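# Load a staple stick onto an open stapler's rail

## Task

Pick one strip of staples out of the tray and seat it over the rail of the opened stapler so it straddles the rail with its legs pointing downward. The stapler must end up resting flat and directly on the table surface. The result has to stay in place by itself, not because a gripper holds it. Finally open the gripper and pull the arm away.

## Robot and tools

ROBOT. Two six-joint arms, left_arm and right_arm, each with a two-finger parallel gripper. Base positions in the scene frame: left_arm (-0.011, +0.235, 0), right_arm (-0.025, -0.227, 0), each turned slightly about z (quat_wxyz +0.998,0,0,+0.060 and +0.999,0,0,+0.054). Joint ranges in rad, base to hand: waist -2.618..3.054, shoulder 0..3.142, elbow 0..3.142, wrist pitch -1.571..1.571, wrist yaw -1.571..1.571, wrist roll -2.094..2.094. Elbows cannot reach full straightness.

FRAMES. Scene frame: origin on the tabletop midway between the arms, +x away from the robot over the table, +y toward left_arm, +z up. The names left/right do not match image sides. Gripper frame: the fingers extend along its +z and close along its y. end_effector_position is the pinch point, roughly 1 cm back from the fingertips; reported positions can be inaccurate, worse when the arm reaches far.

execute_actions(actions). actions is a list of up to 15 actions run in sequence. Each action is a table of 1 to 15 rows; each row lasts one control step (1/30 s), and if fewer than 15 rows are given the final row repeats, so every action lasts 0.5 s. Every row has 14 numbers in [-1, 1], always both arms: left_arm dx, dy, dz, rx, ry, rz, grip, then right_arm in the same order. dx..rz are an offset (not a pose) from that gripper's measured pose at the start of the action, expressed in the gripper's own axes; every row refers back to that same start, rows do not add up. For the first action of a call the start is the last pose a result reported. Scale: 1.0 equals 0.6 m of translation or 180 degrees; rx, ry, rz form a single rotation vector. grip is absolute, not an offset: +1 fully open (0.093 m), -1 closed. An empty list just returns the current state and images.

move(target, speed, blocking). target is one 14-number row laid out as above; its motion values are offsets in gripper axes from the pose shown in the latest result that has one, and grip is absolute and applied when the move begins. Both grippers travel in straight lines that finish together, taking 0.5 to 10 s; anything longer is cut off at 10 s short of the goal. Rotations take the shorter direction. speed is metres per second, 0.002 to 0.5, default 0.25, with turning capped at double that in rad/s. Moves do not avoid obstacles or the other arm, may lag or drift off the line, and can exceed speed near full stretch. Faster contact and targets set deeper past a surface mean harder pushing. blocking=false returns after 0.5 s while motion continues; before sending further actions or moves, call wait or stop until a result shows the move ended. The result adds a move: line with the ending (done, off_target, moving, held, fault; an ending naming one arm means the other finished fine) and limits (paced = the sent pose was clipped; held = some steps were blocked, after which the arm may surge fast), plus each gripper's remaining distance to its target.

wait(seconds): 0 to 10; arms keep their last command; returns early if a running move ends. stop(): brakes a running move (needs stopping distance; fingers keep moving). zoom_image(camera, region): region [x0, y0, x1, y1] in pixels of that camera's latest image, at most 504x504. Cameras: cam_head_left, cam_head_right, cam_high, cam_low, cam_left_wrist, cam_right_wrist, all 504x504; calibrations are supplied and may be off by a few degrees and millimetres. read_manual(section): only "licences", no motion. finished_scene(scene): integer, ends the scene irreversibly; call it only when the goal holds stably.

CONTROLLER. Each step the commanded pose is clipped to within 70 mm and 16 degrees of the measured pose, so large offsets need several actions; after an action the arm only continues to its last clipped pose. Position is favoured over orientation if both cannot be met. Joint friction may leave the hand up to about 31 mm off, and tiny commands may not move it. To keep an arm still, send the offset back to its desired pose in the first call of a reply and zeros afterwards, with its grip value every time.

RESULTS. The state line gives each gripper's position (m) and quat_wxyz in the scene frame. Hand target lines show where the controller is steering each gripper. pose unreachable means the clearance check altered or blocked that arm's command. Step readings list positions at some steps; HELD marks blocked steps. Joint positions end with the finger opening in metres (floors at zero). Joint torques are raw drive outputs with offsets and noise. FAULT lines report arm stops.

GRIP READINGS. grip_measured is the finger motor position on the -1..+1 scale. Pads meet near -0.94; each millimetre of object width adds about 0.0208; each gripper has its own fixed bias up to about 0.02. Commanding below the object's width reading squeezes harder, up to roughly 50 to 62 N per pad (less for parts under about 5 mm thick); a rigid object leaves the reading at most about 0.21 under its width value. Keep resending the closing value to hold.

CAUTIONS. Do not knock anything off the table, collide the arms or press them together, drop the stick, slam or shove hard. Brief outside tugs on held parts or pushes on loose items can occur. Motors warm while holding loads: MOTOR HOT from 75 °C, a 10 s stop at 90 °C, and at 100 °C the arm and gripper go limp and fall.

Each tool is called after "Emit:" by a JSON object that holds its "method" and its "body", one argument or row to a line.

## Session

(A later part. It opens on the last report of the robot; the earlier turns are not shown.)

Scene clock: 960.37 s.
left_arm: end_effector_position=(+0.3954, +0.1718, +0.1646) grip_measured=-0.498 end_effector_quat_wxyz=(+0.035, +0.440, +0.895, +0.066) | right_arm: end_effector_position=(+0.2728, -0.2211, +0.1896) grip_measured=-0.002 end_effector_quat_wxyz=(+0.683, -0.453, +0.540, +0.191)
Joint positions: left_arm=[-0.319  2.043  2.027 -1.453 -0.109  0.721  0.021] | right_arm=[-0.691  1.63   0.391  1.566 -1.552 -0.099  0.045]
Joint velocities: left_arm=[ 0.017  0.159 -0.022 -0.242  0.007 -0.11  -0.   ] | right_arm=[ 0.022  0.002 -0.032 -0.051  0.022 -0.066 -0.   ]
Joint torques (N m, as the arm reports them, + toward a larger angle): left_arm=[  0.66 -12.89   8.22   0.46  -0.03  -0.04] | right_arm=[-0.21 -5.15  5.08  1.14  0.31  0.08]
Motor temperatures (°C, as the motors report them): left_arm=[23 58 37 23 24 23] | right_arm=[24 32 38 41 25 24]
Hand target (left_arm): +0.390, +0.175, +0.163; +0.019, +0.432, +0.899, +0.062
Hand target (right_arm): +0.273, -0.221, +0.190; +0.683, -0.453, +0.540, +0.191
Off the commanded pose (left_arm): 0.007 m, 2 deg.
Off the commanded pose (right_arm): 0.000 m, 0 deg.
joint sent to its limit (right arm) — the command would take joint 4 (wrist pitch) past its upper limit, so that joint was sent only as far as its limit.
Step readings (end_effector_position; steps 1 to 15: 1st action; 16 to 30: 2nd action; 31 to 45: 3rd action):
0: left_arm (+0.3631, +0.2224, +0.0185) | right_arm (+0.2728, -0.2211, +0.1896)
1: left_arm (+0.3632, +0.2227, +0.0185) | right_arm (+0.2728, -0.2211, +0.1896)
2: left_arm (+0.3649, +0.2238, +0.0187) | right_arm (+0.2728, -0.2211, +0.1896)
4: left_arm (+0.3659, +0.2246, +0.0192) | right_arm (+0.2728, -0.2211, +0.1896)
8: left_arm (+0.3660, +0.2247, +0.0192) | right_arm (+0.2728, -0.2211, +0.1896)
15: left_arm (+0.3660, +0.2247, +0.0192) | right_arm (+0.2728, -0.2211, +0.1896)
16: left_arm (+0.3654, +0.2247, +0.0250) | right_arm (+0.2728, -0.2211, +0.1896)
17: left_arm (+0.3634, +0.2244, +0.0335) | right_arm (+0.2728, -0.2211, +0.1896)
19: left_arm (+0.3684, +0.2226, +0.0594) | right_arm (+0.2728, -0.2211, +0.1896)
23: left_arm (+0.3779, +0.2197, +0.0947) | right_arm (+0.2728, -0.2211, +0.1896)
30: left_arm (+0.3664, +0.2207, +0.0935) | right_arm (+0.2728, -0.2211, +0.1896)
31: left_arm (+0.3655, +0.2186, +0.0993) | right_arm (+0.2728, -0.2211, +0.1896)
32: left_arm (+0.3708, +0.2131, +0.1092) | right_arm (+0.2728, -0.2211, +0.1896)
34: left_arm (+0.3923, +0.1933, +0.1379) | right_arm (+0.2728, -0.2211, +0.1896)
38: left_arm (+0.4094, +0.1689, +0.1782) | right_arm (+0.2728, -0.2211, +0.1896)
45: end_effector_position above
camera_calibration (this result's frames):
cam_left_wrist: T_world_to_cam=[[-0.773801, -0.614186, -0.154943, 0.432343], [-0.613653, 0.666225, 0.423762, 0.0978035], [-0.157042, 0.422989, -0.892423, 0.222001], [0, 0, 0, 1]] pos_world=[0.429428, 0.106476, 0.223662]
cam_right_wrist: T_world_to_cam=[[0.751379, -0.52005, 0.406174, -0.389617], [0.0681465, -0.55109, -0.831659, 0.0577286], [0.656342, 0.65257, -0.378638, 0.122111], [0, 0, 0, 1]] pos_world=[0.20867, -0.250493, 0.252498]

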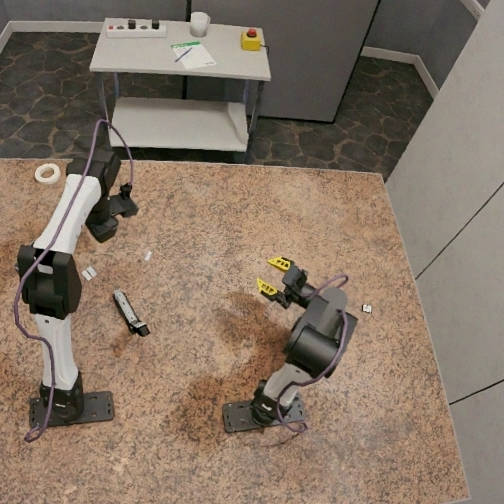

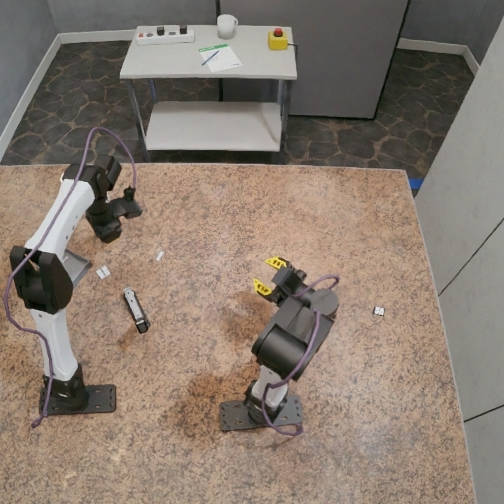

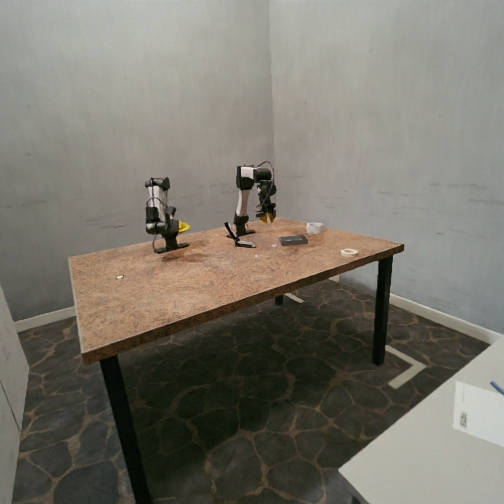

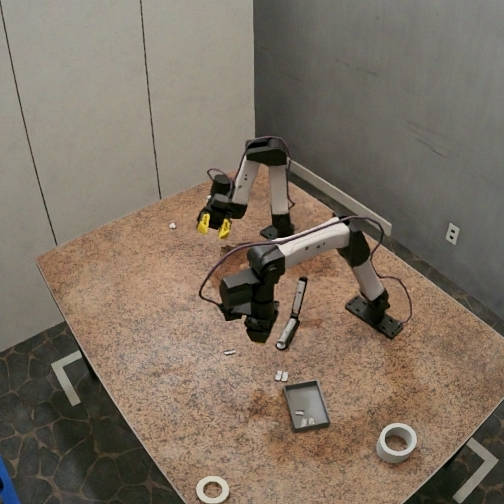

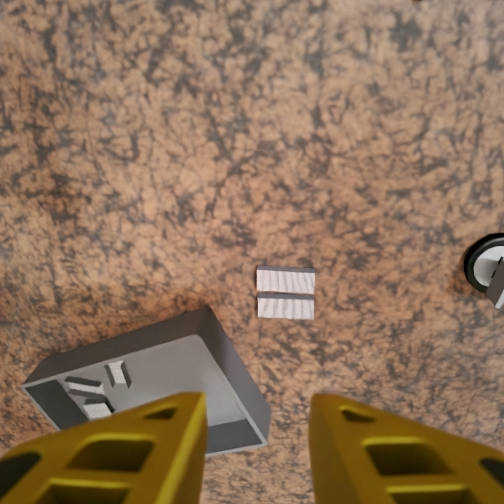

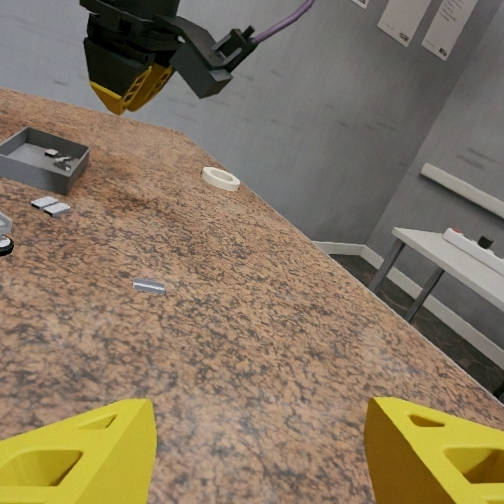

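Emit:
{"method": "move", "body": {
  "target": [0.065,-0.03,0.17,0,0,0,-1,0,0,0,0,0,0,0],
  "speed": 0.12
}}

Scene clock: 975.07 s.
left_arm: end_effector_position=(+0.3702, +0.1986, +0.0595) grip_measured=-1.000 end_effector_quat_wxyz=(+0.029, +0.441, +0.895, +0.067) | right_arm: end_effector_position=(+0.2728, -0.2211, +0.1896) grip_measured=-0.002 end_effector_quat_wxyz=(+0.683, -0.453, +0.540, +0.191)
Joint positions: left_arm=[-0.263  1.936  1.454 -0.993 -0.109  0.777  0.   ] | right_arm=[-0.691  1.63   0.391  1.566 -1.552 -0.099  0.045]
Joint velocities: left_arm=[ 0.007  0.002 -0.002  0.095  0.007  0.037  0.   ] | right_arm=[-0.002  0.002  0.007  0.022  0.007  0.007 -0.001]
Joint torques (N m, as the arm reports them, + toward a larger angle): left_arm=[  0.97 -13.01   6.02   0.56   0.03   0.16] | right_arm=[-0.31 -5.11  4.94  1.14  0.3   0.05]
Motor temperatures (°C, as the motors report them): left_arm=[23 59 38 23 24 24] | right_arm=[24 32 38 41 25 24]
Hand target (left_arm): +0.370, +0.202, +0.061; +0.035, +0.440, +0.895, +0.067
Hand target (right_arm): +0.273, -0.221, +0.190; +0.683, -0.453, +0.540, +0.191
Off the commanded pose (left_arm): 0.002 m, 1 deg.
Off the commanded pose (right_arm): 0.000 m, 0 deg.
joint sent to its limit (right arm) — the command would take joint 4 (wrist pitch) past its upper limit, so that joint was sent only as far as its limit.
move: done
camera_calibration (this result's frames):
cam_left_wrist: T_world_to_cam=[[-0.775357, -0.613208, -0.150989, 0.413174], [-0.609044, 0.662849, 0.435542, 0.107271], [-0.166995, 0.42966, -0.887415, 0.115043], [0, 0, 0, 1]] pos_world=[0.404902, 0.132828, 0.117754]
cam_right_wrist: T_world_to_cam=[[0.751379, -0.52005, 0.406174, -0.389617], [0.0681465, -0.55109, -0.831659, 0.0577286], [0.656342, 0.65257, -0.378638, 0.122111], [0, 0, 0, 1]] pos_world=[0.20867, -0.250493, 0.252498]

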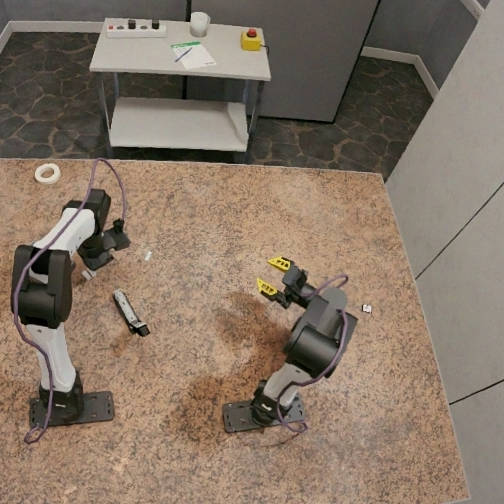

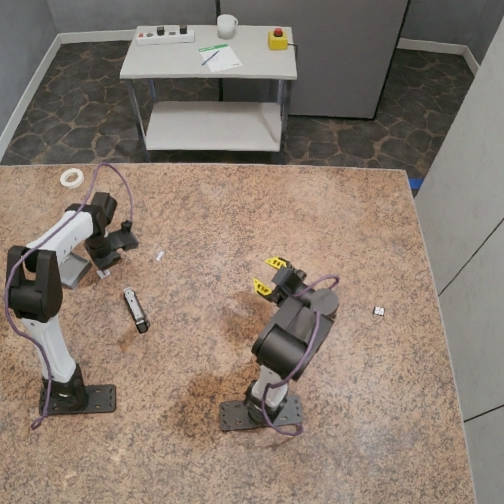

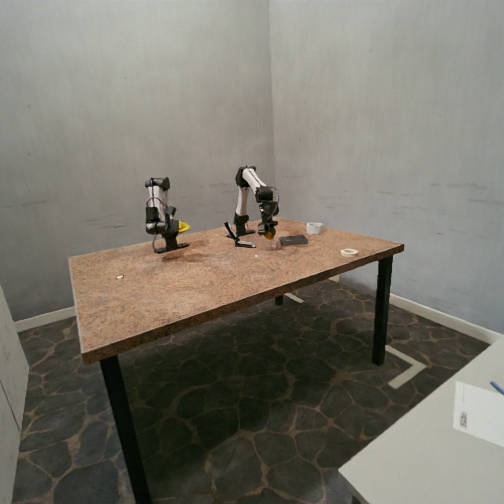

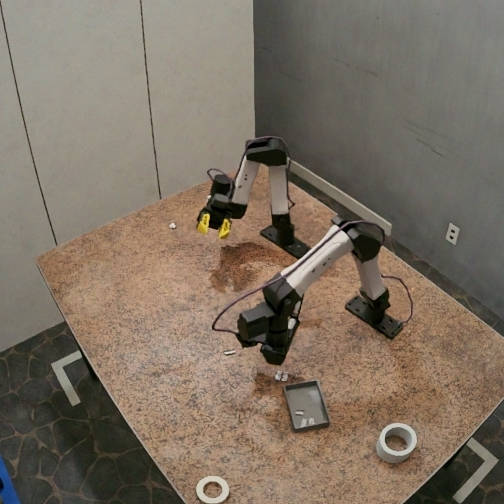

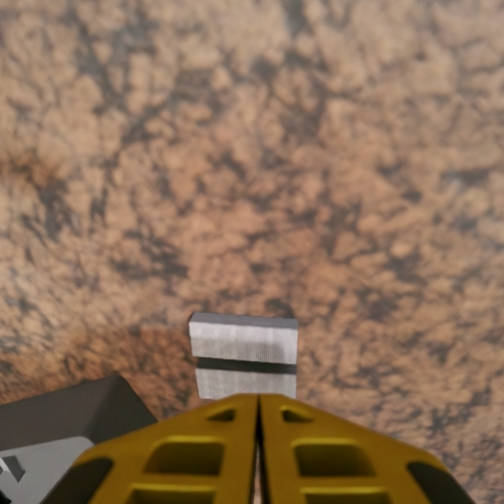

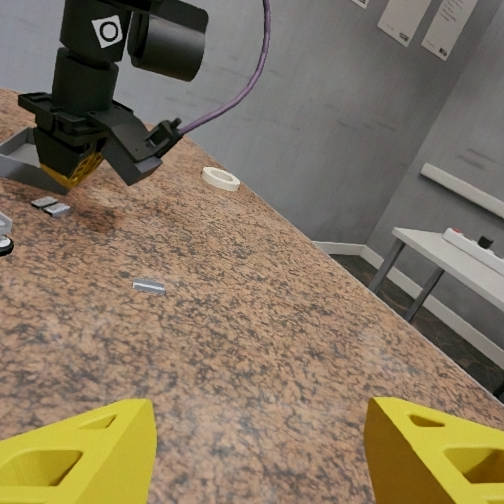

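Emit:
{"method": "move", "body": {
  "target": [0.007,-0.04,0,0,0,0,-1,0,0,0,0,0,0,0],
  "speed": 0.05
}}

Emit:
{"method": "move", "body": {
  "target": [0,0,0.065,0,0,0,-1,0,0,0,0,0,0,0],
  "speed": 0.04
}}

Scene clock: 984.10 s.
left_arm: end_effector_position=(+0.3496, +0.1905, +0.0546) grip_measured=-1.000 end_effector_quat_wxyz=(+0.022, +0.442, +0.894, +0.063) | right_arm: end_effector_position=(+0.2728, -0.2211, +0.1896) grip_measured=-0.002 end_effector_quat_wxyz=(+0.683, -0.453, +0.540, +0.191)
Joint positions: left_arm=[-0.293  1.884  1.366 -0.975 -0.109  0.749  0.   ] | right_arm=[-0.691  1.63   0.391  1.566 -1.552 -0.099  0.045]
Joint velocities: left_arm=[-0.002 -0.012  0.007  0.022 -0.022  0.066  0.   ] | right_arm=[-0.002 -0.002 -0.012  0.007 -0.066 -0.007  0.001]
Joint torques (N m, as the arm reports them, + toward a larger angle): left_arm=[ -0.82 -12.4    5.83   0.53  -0.03  -0.03] | right_arm=[-0.44 -5.03  4.99  1.14  0.3   0.05]
Motor temperatures (°C, as the motors report them): left_arm=[23 59 37 23 24 24] | right_arm=[24 32 38 40 25 24]
Hand target (left_arm): +0.349, +0.187, +0.056; +0.029, +0.441, +0.895, +0.066
Hand target (right_arm): +0.273, -0.221, +0.190; +0.683, -0.453, +0.540, +0.191
Off the commanded pose (left_arm): 0.003 m, 1 deg.
Off the commanded pose (right_arm): 0.000 m, 0 deg.
joint sent to its limit (right arm) — the command would take joint 4 (wrist pitch) past its upper limit, so that joint was sent only as far as its limit.
move: done
camera_calibration (this result's frames):
cam_left_wrist: T_world_to_cam=[[-0.779218, -0.611204, -0.138739, 0.391812], [-0.600369, 0.664349, 0.445194, 0.0983664], [-0.179933, 0.430198, -0.884621, 0.114968], [0, 0, 0, 1]] pos_world=[0.385049, 0.124668, 0.112271]
cam_right_wrist: T_world_to_cam=[[0.751379, -0.52005, 0.406174, -0.389617], [0.0681465, -0.55109, -0.831659, 0.0577286], [0.656342, 0.65257, -0.378638, 0.122111], [0, 0, 0, 1]] pos_world=[0.20867, -0.250493, 0.252498]

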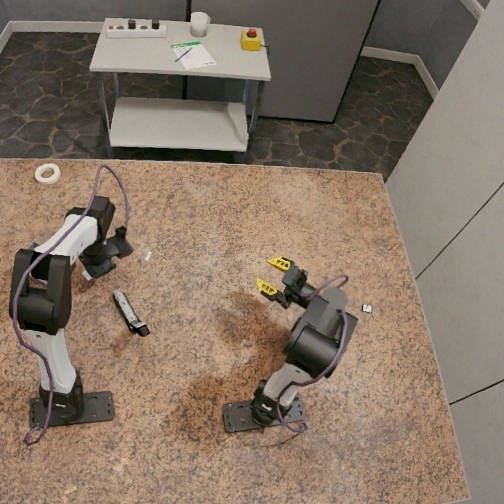

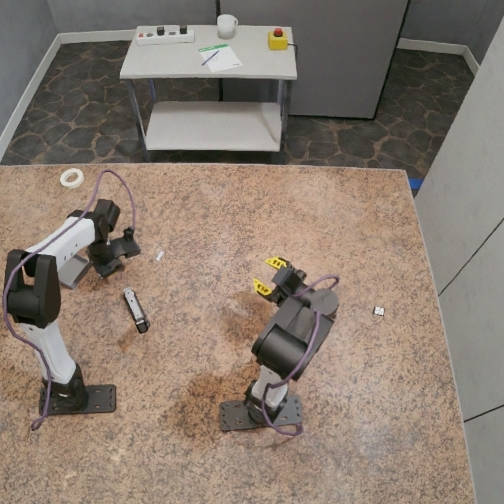

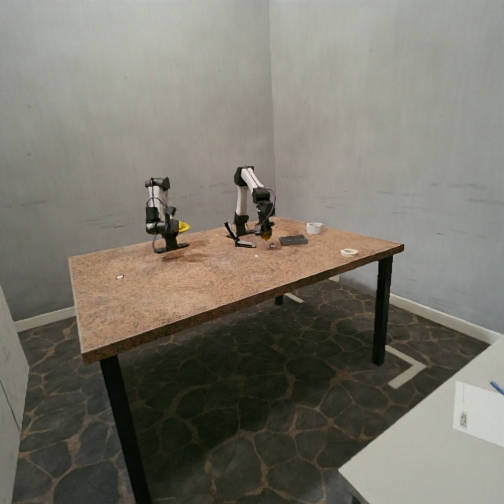

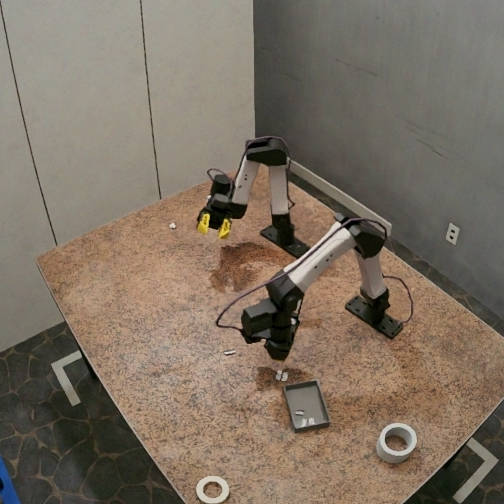

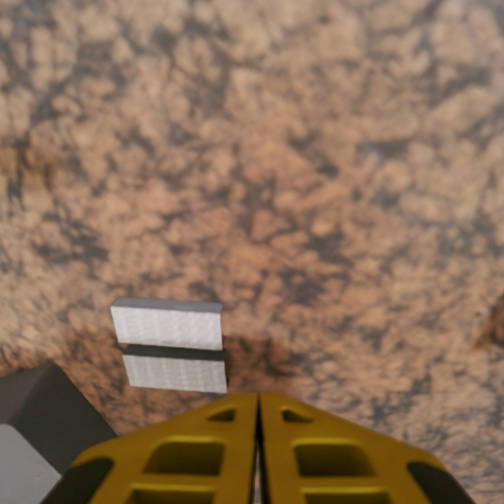

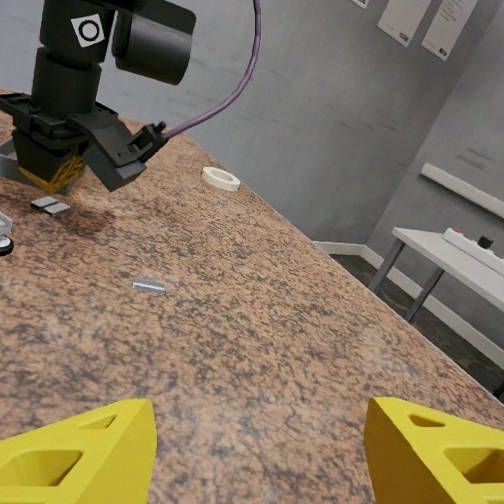

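Scene clock: 985.47 s.
left_arm: end_effector_position=(+0.3548, +0.1896, +0.0217) grip_measured=-1.000 end_effector_quat_wxyz=(+0.026, +0.443, +0.894, +0.065) | right_arm: end_effector_position=(+0.2728, -0.2211, +0.1896) grip_measured=-0.002 end_effector_quat_wxyz=(+0.683, -0.453, +0.540, +0.191)
Joint positions: left_arm=[-0.293  1.936  1.298 -0.844 -0.109  0.751  0.   ] | right_arm=[-0.691  1.63   0.391  1.566 -1.552 -0.099  0.045]
Joint velocities: left_arm=[ 0.007  0.017  0.007  0.007 -0.037  0.022  0.   ] | right_arm=[-0.017  0.002  0.012 -0.037 -0.007  0.051 -0.001]
Joint torques (N m, as the arm reports them, + toward a larger angle): left_arm=[  1.15 -10.28   5.64   0.56  -0.01   0.14] | right_arm=[-0.31 -5.1   4.96  1.18  0.3   0.06]
Motor temperatures (°C, as the motors report them): left_arm=[23 59 37 23 24 24] | right_arm=[24 32 38 40 25 24]
Hand target (left_arm): +0.353, +0.194, +0.016; +0.021, +0.442, +0.894, +0.063
Hand target (right_arm): +0.273, -0.221, +0.190; +0.683, -0.453, +0.540, +0.191
Off the commanded pose (left_arm): 0.007 m, 1 deg.
Off the commanded pose (right_arm): 0.000 m, 0 deg.
joint sent to its limit (right arm) — the command would take joint 4 (wrist pitch) past its upper limit, so that joint was sent only as far as its limit.
move: done
camera_calibration (this result's frames):
cam_left_wrist: T_world_to_cam=[[-0.779245, -0.609649, -0.145275, 0.390565], [-0.603082, 0.666372, 0.438452, 0.117457], [-0.170495, 0.429275, -0.886936, 0.0840265], [0, 0, 0, 1]] pos_world=[0.389508, 0.123767, 0.0797661]
cam_right_wrist: T_world_to_cam=[[0.751379, -0.52005, 0.406174, -0.389617], [0.0681465, -0.55109, -0.831659, 0.0577286], [0.656342, 0.65257, -0.378638, 0.122111], [0, 0, 0, 1]] pos_world=[0.20867, -0.250493, 0.252498]

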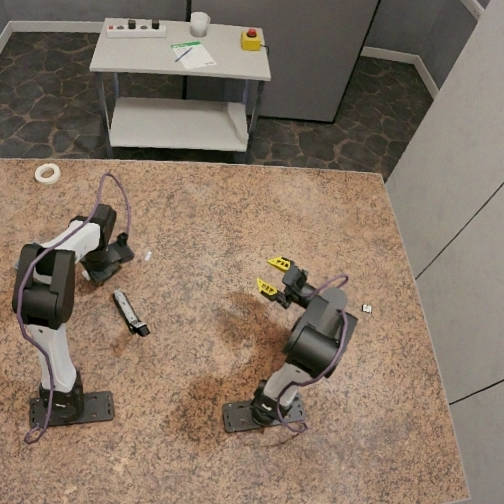

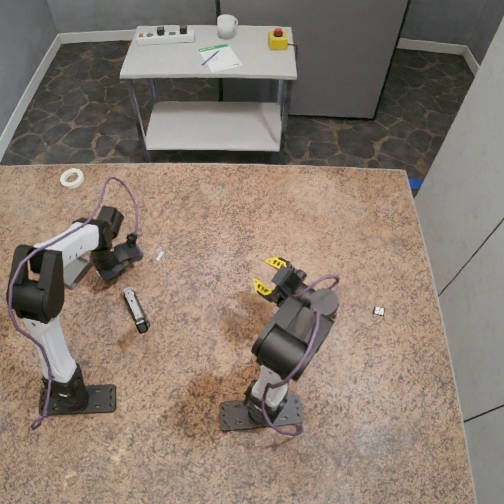

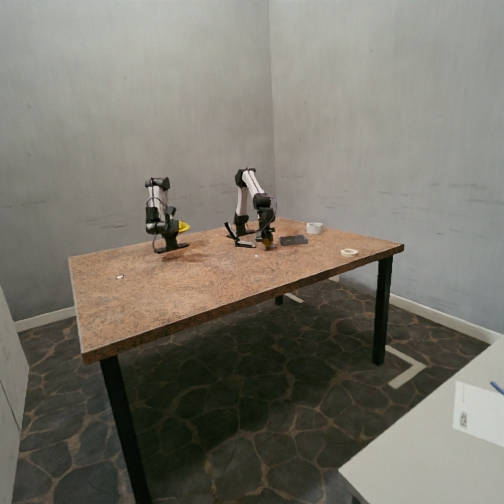

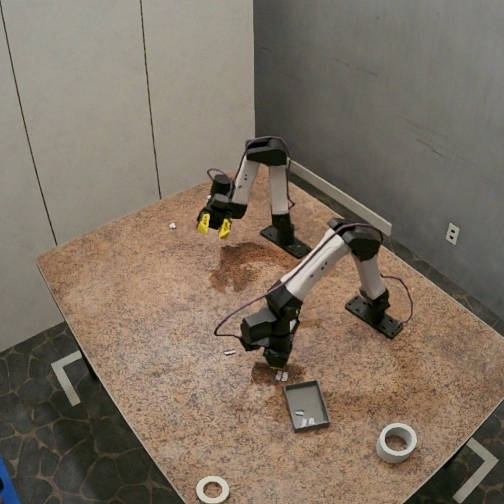

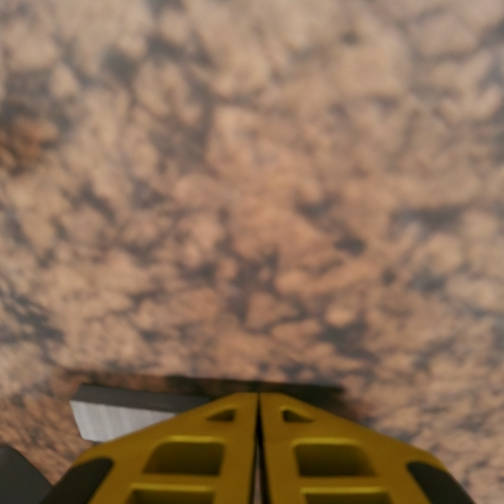

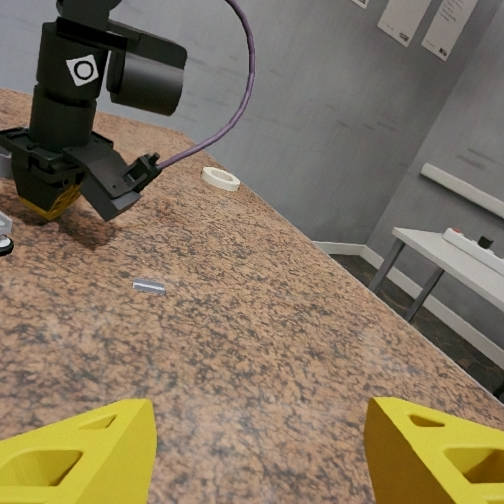

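Emit:
{"method": "move", "body": {
  "target": [-0.014,0.075,-0.004,0,0,0,-1,0,0,0,0,0,0,0],
  "speed": 0.04
}}

Emit:
{"method": "move", "body": {
  "target": [-0.03,-0.03,-0.12,0,0,0,-1,0,0,0,0,0,0,0],
  "speed": 0.1
}}

Scene clock: 994.47 s.
left_arm: end_effector_position=(+0.3930, +0.2065, +0.0296) grip_measured=-1.000 end_effector_quat_wxyz=(+0.029, +0.442, +0.894, +0.068) | right_arm: end_effector_position=(+0.2728, -0.2211, +0.1896) grip_measured=-0.002 end_effector_quat_wxyz=(+0.683, -0.453, +0.540, +0.191)
Joint positions: left_arm=[-0.236  2.045  1.488 -0.914 -0.109  0.808  0.   ] | right_arm=[-0.691  1.63   0.391  1.566 -1.552 -0.099  0.045]
Joint velocities: left_arm=[-0.017 -0.002  0.002 -0.051  0.022  0.051  0.   ] | right_arm=[-0.012  0.007  0.007 -0.037 -0.051  0.095  0.   ]
Joint torques (N m, as the arm reports them, + toward a larger angle): left_arm=[  1.03 -11.47   8.83   0.42   0.     0.11] | right_arm=[-0.52 -5.14  5.05  1.15  0.32  0.06]
Motor temperatures (°C, as the motors report them): left_arm=[23 58 37 23 24 24] | right_arm=[24 32 38 40 25 24]
Hand target (left_arm): +0.395, +0.210, +0.030; +0.027, +0.443, +0.894, +0.066
Hand target (right_arm): +0.273, -0.221, +0.190; +0.683, -0.453, +0.540, +0.191
Off the commanded pose (left_arm): 0.004 m, 0 deg.
Off the commanded pose (right_arm): 0.000 m, 0 deg.
joint sent to its limit (right arm) — the command would take joint 4 (wrist pitch) past its upper limit, so that joint was sent only as far as its limit.
move: done
camera_calibration (this result's frames):
cam_left_wrist: T_world_to_cam=[[-0.777363, -0.610055, -0.153431, 0.431395], [-0.607087, 0.663668, 0.437024, 0.127952], [-0.164782, 0.432872, -0.886267, 0.0873539], [0, 0, 0, 1]] pos_world=[0.427423, 0.140444, 0.0876898]
cam_right_wrist: T_world_to_cam=[[0.751379, -0.52005, 0.406174, -0.389617], [0.0681465, -0.55109, -0.831659, 0.0577286], [0.656342, 0.65257, -0.378638, 0.122111], [0, 0, 0, 1]] pos_world=[0.20867, -0.250493, 0.252498]

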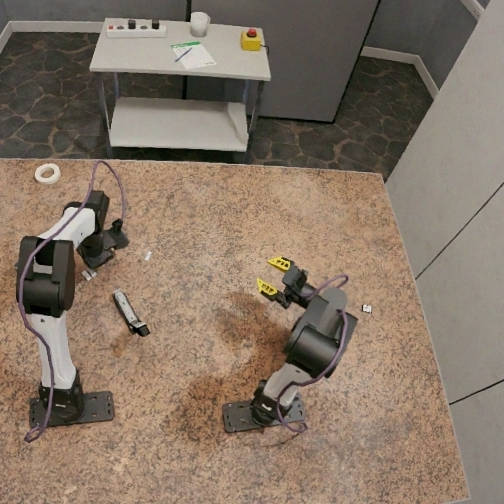

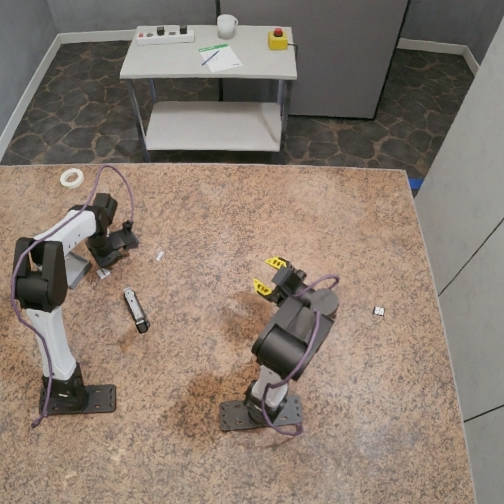

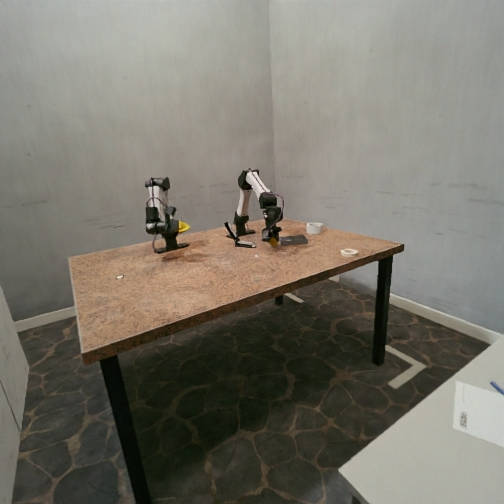

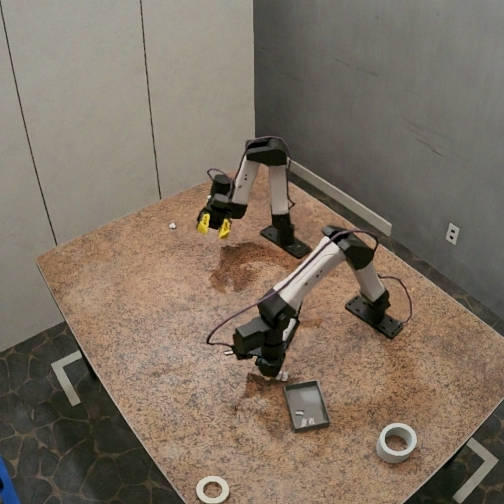

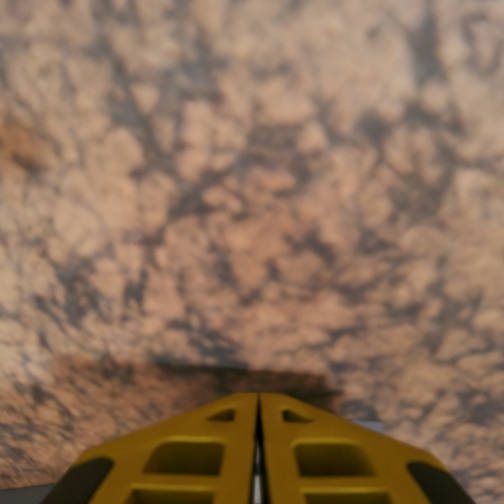

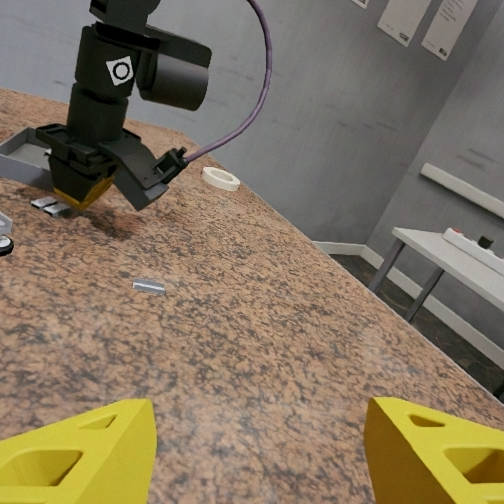

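Scene clock: 995.80 s.
left_arm: end_effector_position=(+0.3798, +0.1770, +0.0897) grip_measured=-1.000 end_effector_quat_wxyz=(+0.021, +0.444, +0.894, +0.062) | right_arm: end_effector_position=(+0.2728, -0.2211, +0.1896) grip_measured=-0.002 end_effector_quat_wxyz=(+0.683, -0.453, +0.540, +0.191)
Joint positions: left_arm=[-0.314  1.984  1.645 -1.159 -0.109  0.731  0.   ] | right_arm=[-0.691  1.63   0.391  1.566 -1.552 -0.099  0.045]
Joint velocities: left_arm=[ 0.002  0.007 -0.002 -0.051 -0.007 -0.022  0.   ] | right_arm=[-0.012 -0.012  0.007 -0.022 -0.007 -0.066  0.   ]
Joint torques (N m, as the arm reports them, + toward a larger angle): left_arm=[ -0.6  -13.16   8.82   0.36  -0.08  -0.05] | right_arm=[-0.35 -5.13  4.97  1.17  0.31  0.05]
Motor temperatures (°C, as the motors report them): left_arm=[23 58 37 23 24 24] | right_arm=[24 32 38 40 25 24]
Hand target (left_arm): +0.382, +0.174, +0.098; +0.029, +0.442, +0.894, +0.067
Hand target (right_arm): +0.273, -0.221, +0.190; +0.683, -0.453, +0.540, +0.191
Off the commanded pose (left_arm): 0.009 m, 1 deg.
Off the commanded pose (right_arm): 0.000 m, 0 deg.
joint sent to its limit (right arm) — the command would take joint 4 (wrist pitch) past its upper limit, so that joint was sent only as far as its limit.
move: done
camera_calibration (this result's frames):
cam_left_wrist: T_world_to_cam=[[-0.781121, -0.609374, -0.136065, 0.412093], [-0.597379, 0.665989, 0.446763, 0.108264], [-0.181628, 0.430258, -0.884245, 0.15783], [0, 0, 0, 1]] pos_world=[0.415236, 0.111109, 0.147263]
cam_right_wrist: T_world_to_cam=[[0.751379, -0.52005, 0.406174, -0.389617], [0.0681465, -0.55109, -0.831659, 0.0577286], [0.656342, 0.65257, -0.378638, 0.122111], [0, 0, 0, 1]] pos_world=[0.20867, -0.250493, 0.252498]

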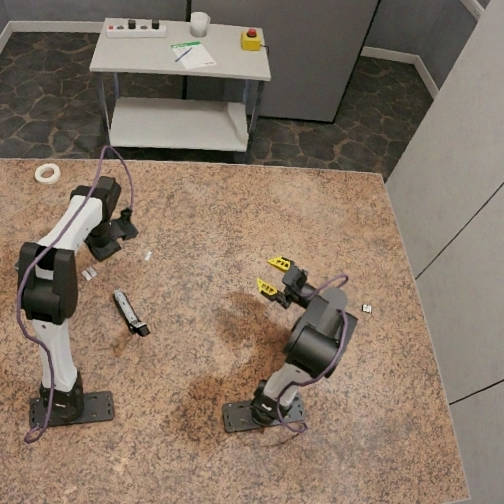

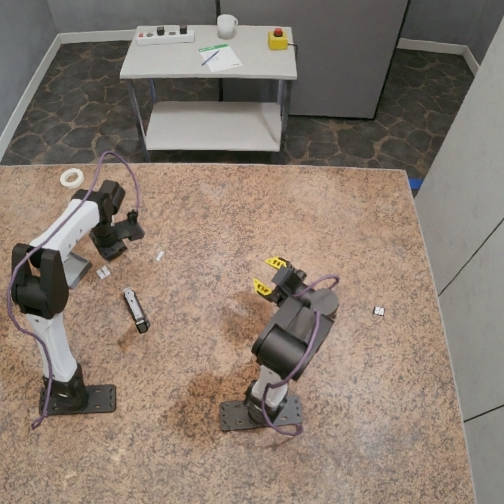

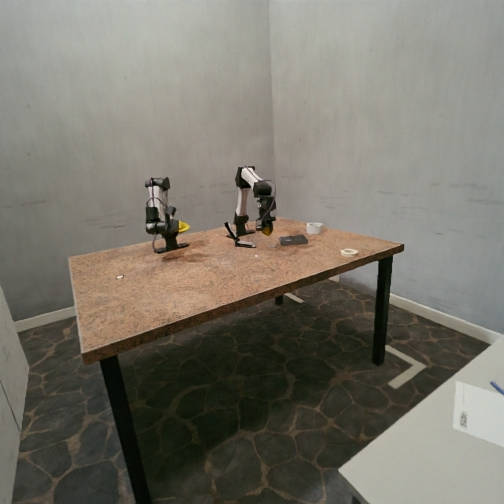

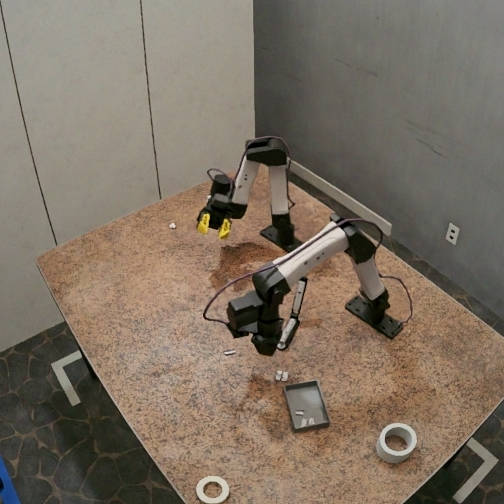

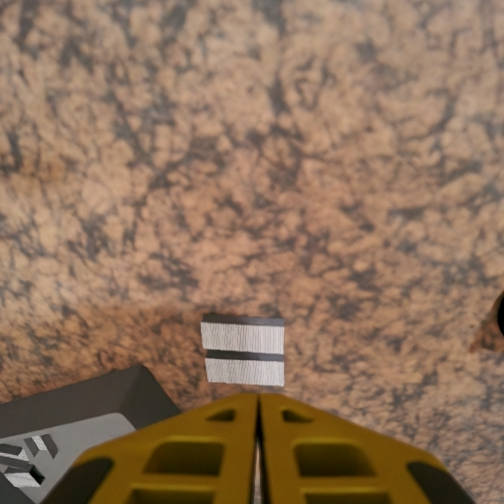

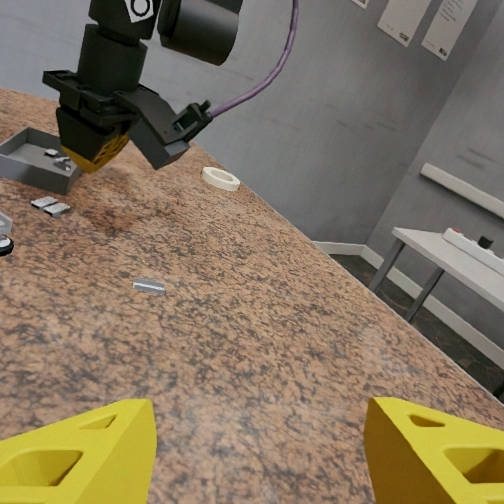

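Emit:
{"method": "move", "body": {
  "target": [0.05,0.012,0.07,0,0,0,-0.05,0,0,0,0,0,0,0],
  "speed": 0.06
}}

Emit:
{"method": "move", "body": {
  "target": [0,0,0.06,0,0,0,-0.05,0,0,0,0,0,0,0],
  "speed": 0.04
}}

Scene clock: 1010.67 s.
left_arm: end_effector_position=(+0.3717, +0.2067, +0.0472) grip_measured=-0.052 end_effector_quat_wxyz=(+0.013, +0.443, +0.894, +0.063) | right_arm: end_effector_position=(+0.2728, -0.2211, +0.1896) grip_measured=-0.002 end_effector_quat_wxyz=(+0.683, -0.453, +0.540, +0.191)
Joint positions: left_arm=[-0.242  1.976  1.463 -0.991 -0.109  0.802  0.043] | right_arm=[-0.691  1.63   0.391  1.566 -1.552 -0.099  0.045]
Joint velocities: left_arm=[ 0.002  0.007 -0.027 -0.051 -0.037  0.081 -0.002] | right_arm=[-0.012 -0.002 -0.022 -0.007 -0.007 -0.022 -0.   ]
Joint torques (N m, as the arm reports them, + toward a larger angle): left_arm=[  1.04 -13.43   5.84   0.5    0.     0.14] | right_arm=[-0.32 -5.16  4.94  1.14  0.28  0.01]
Motor temperatures (°C, as the motors report them): left_arm=[23 59 38 23 24 24] | right_arm=[24 32 37 40 25 24]
Hand target (left_arm): +0.372, +0.210, +0.050; +0.020, +0.443, +0.894, +0.063
Hand target (right_arm): +0.273, -0.221, +0.190; +0.683, -0.453, +0.540, +0.191
Off the commanded pose (left_arm): 0.003 m, 1 deg.
Off the commanded pose (right_arm): 0.000 m, 0 deg.
joint sent to its limit (right arm) — the command would take joint 4 (wrist pitch) past its upper limit, so that joint was sent only as far as its limit.
move: done
camera_calibration (this result's frames):
cam_left_wrist: T_world_to_cam=[[-0.781965, -0.609502, -0.130532, 0.418173], [-0.592598, 0.662, 0.458894, 0.101121], [-0.193285, 0.436192, -0.87885, 0.108905], [0, 0, 0, 1]] pos_world=[0.407971, 0.140432, 0.103893]
cam_right_wrist: T_world_to_cam=[[0.751379, -0.52005, 0.406174, -0.389617], [0.0681465, -0.55109, -0.831659, 0.0577286], [0.656342, 0.65257, -0.378638, 0.122111], [0, 0, 0, 1]] pos_world=[0.20867, -0.250493, 0.252498]

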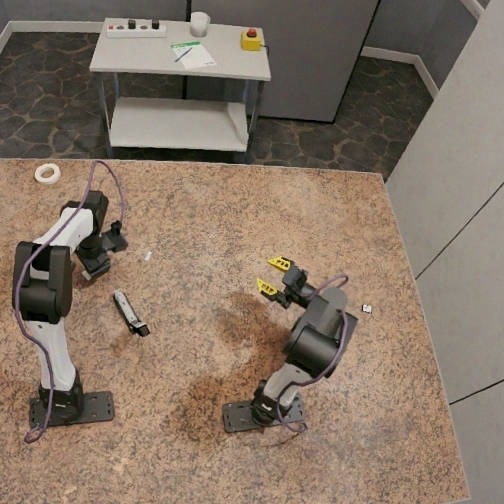

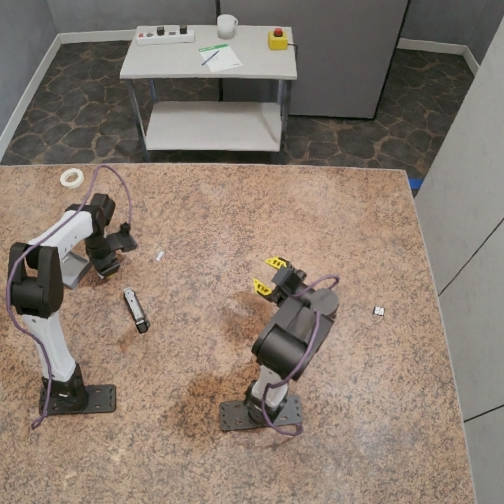

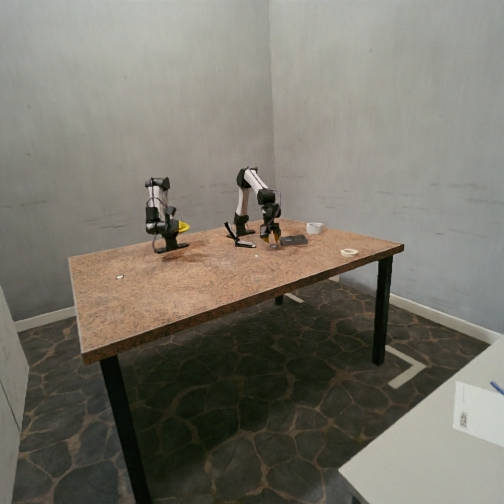

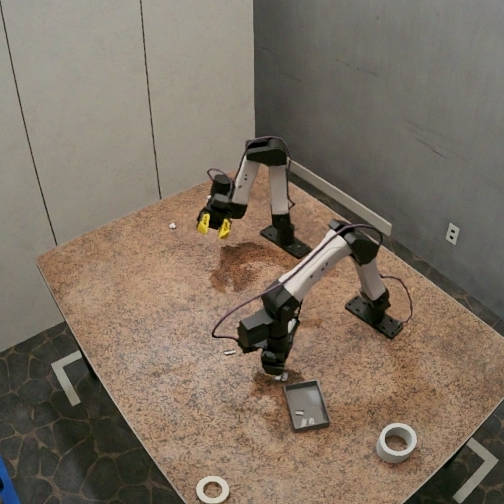

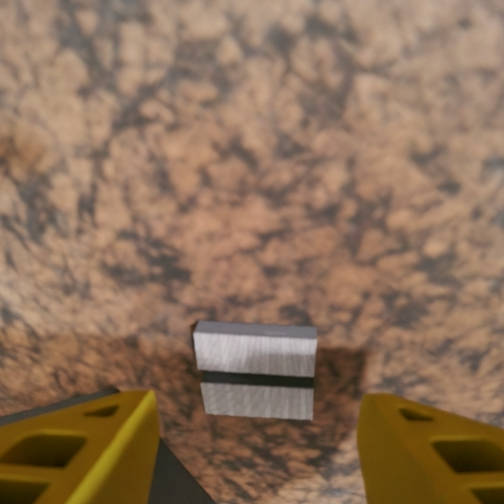

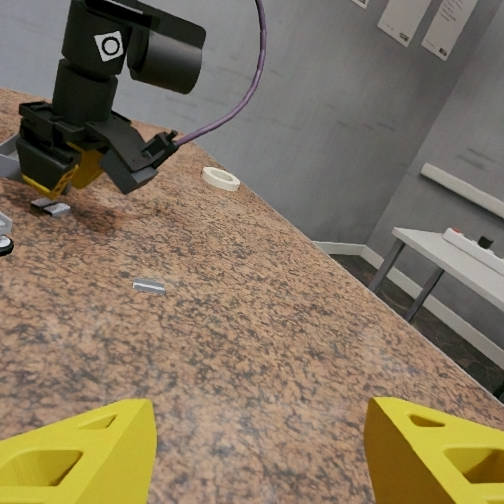

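Scene clock: 1011.80 s.
left_arm: end_effector_position=(+0.3745, +0.2064, +0.0202) grip_measured=-0.052 end_effector_quat_wxyz=(+0.015, +0.444, +0.894, +0.063) | right_arm: end_effector_position=(+0.2728, -0.2211, +0.1896) grip_measured=-0.002 end_effector_quat_wxyz=(+0.683, -0.453, +0.540, +0.191)
Joint positions: left_arm=[-0.242  2.015  1.407 -0.891 -0.109  0.804  0.043] | right_arm=[-0.691  1.63   0.391  1.566 -1.552 -0.099  0.045]
Joint velocities: left_arm=[-0.007 -0.002 -0.002  0.037  0.007 -0.066 -0.001] | right_arm=[-0.002 -0.007 -0.017  0.007 -0.022  0.051  0.001]
Joint torques (N m, as the arm reports them, + toward a larger angle): left_arm=[  1.15 -10.78   5.27   0.66  -0.04   0.11] | right_arm=[-0.3  -5.14  5.13  1.15  0.32  0.04]
Motor temperatures (°C, as the motors report them): left_arm=[23 59 38 23 24 24] | right_arm=[24 32 37 40 25 24]
Hand target (left_arm): +0.374, +0.211, +0.012; +0.013, +0.443, +0.894, +0.063
Hand target (right_arm): +0.273, -0.221, +0.190; +0.683, -0.453, +0.540, +0.191
Off the commanded pose (left_arm): 0.010 m, 0 deg.
Off the commanded pose (right_arm): 0.000 m, 0 deg.
joint sent to its limit (right arm) — the command would take joint 4 (wrist pitch) past its upper limit, so that joint was sent only as far as its limit.
move: done
camera_calibration (this result's frames):
cam_left_wrist: T_world_to_cam=[[-0.782642, -0.608063, -0.133154, 0.41661], [-0.59299, 0.663264, 0.456556, 0.115325], [-0.189298, 0.436279, -0.879674, 0.0843369], [0, 0, 0, 1]] pos_world=[0.410408, 0.14004, 0.0770103]
cam_right_wrist: T_world_to_cam=[[0.751379, -0.52005, 0.406174, -0.389617], [0.0681465, -0.55109, -0.831659, 0.0577286], [0.656342, 0.65257, -0.378638, 0.122111], [0, 0, 0, 1]] pos_world=[0.20867, -0.250493, 0.252498]

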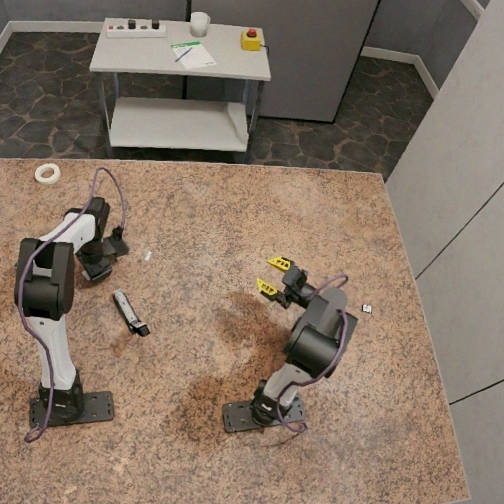

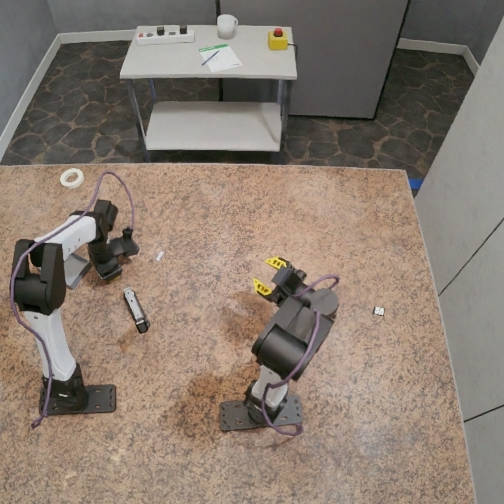

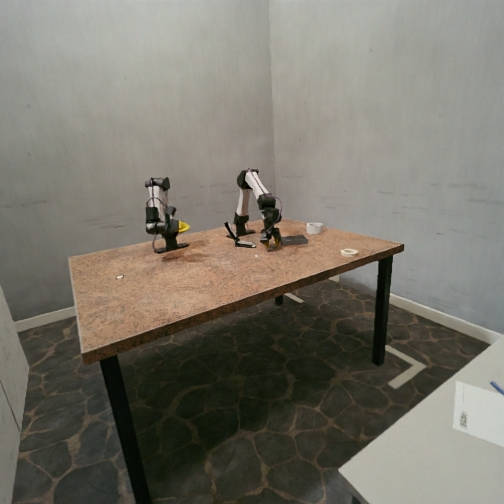

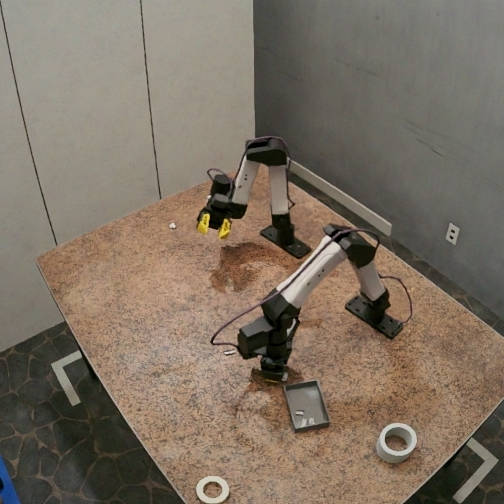

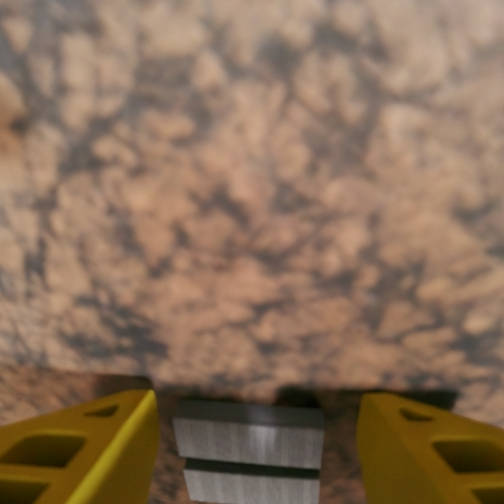

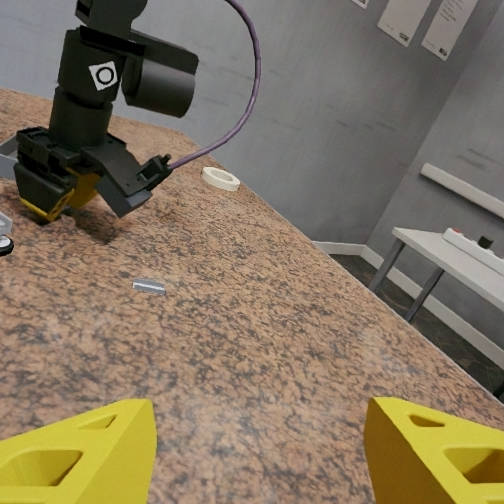

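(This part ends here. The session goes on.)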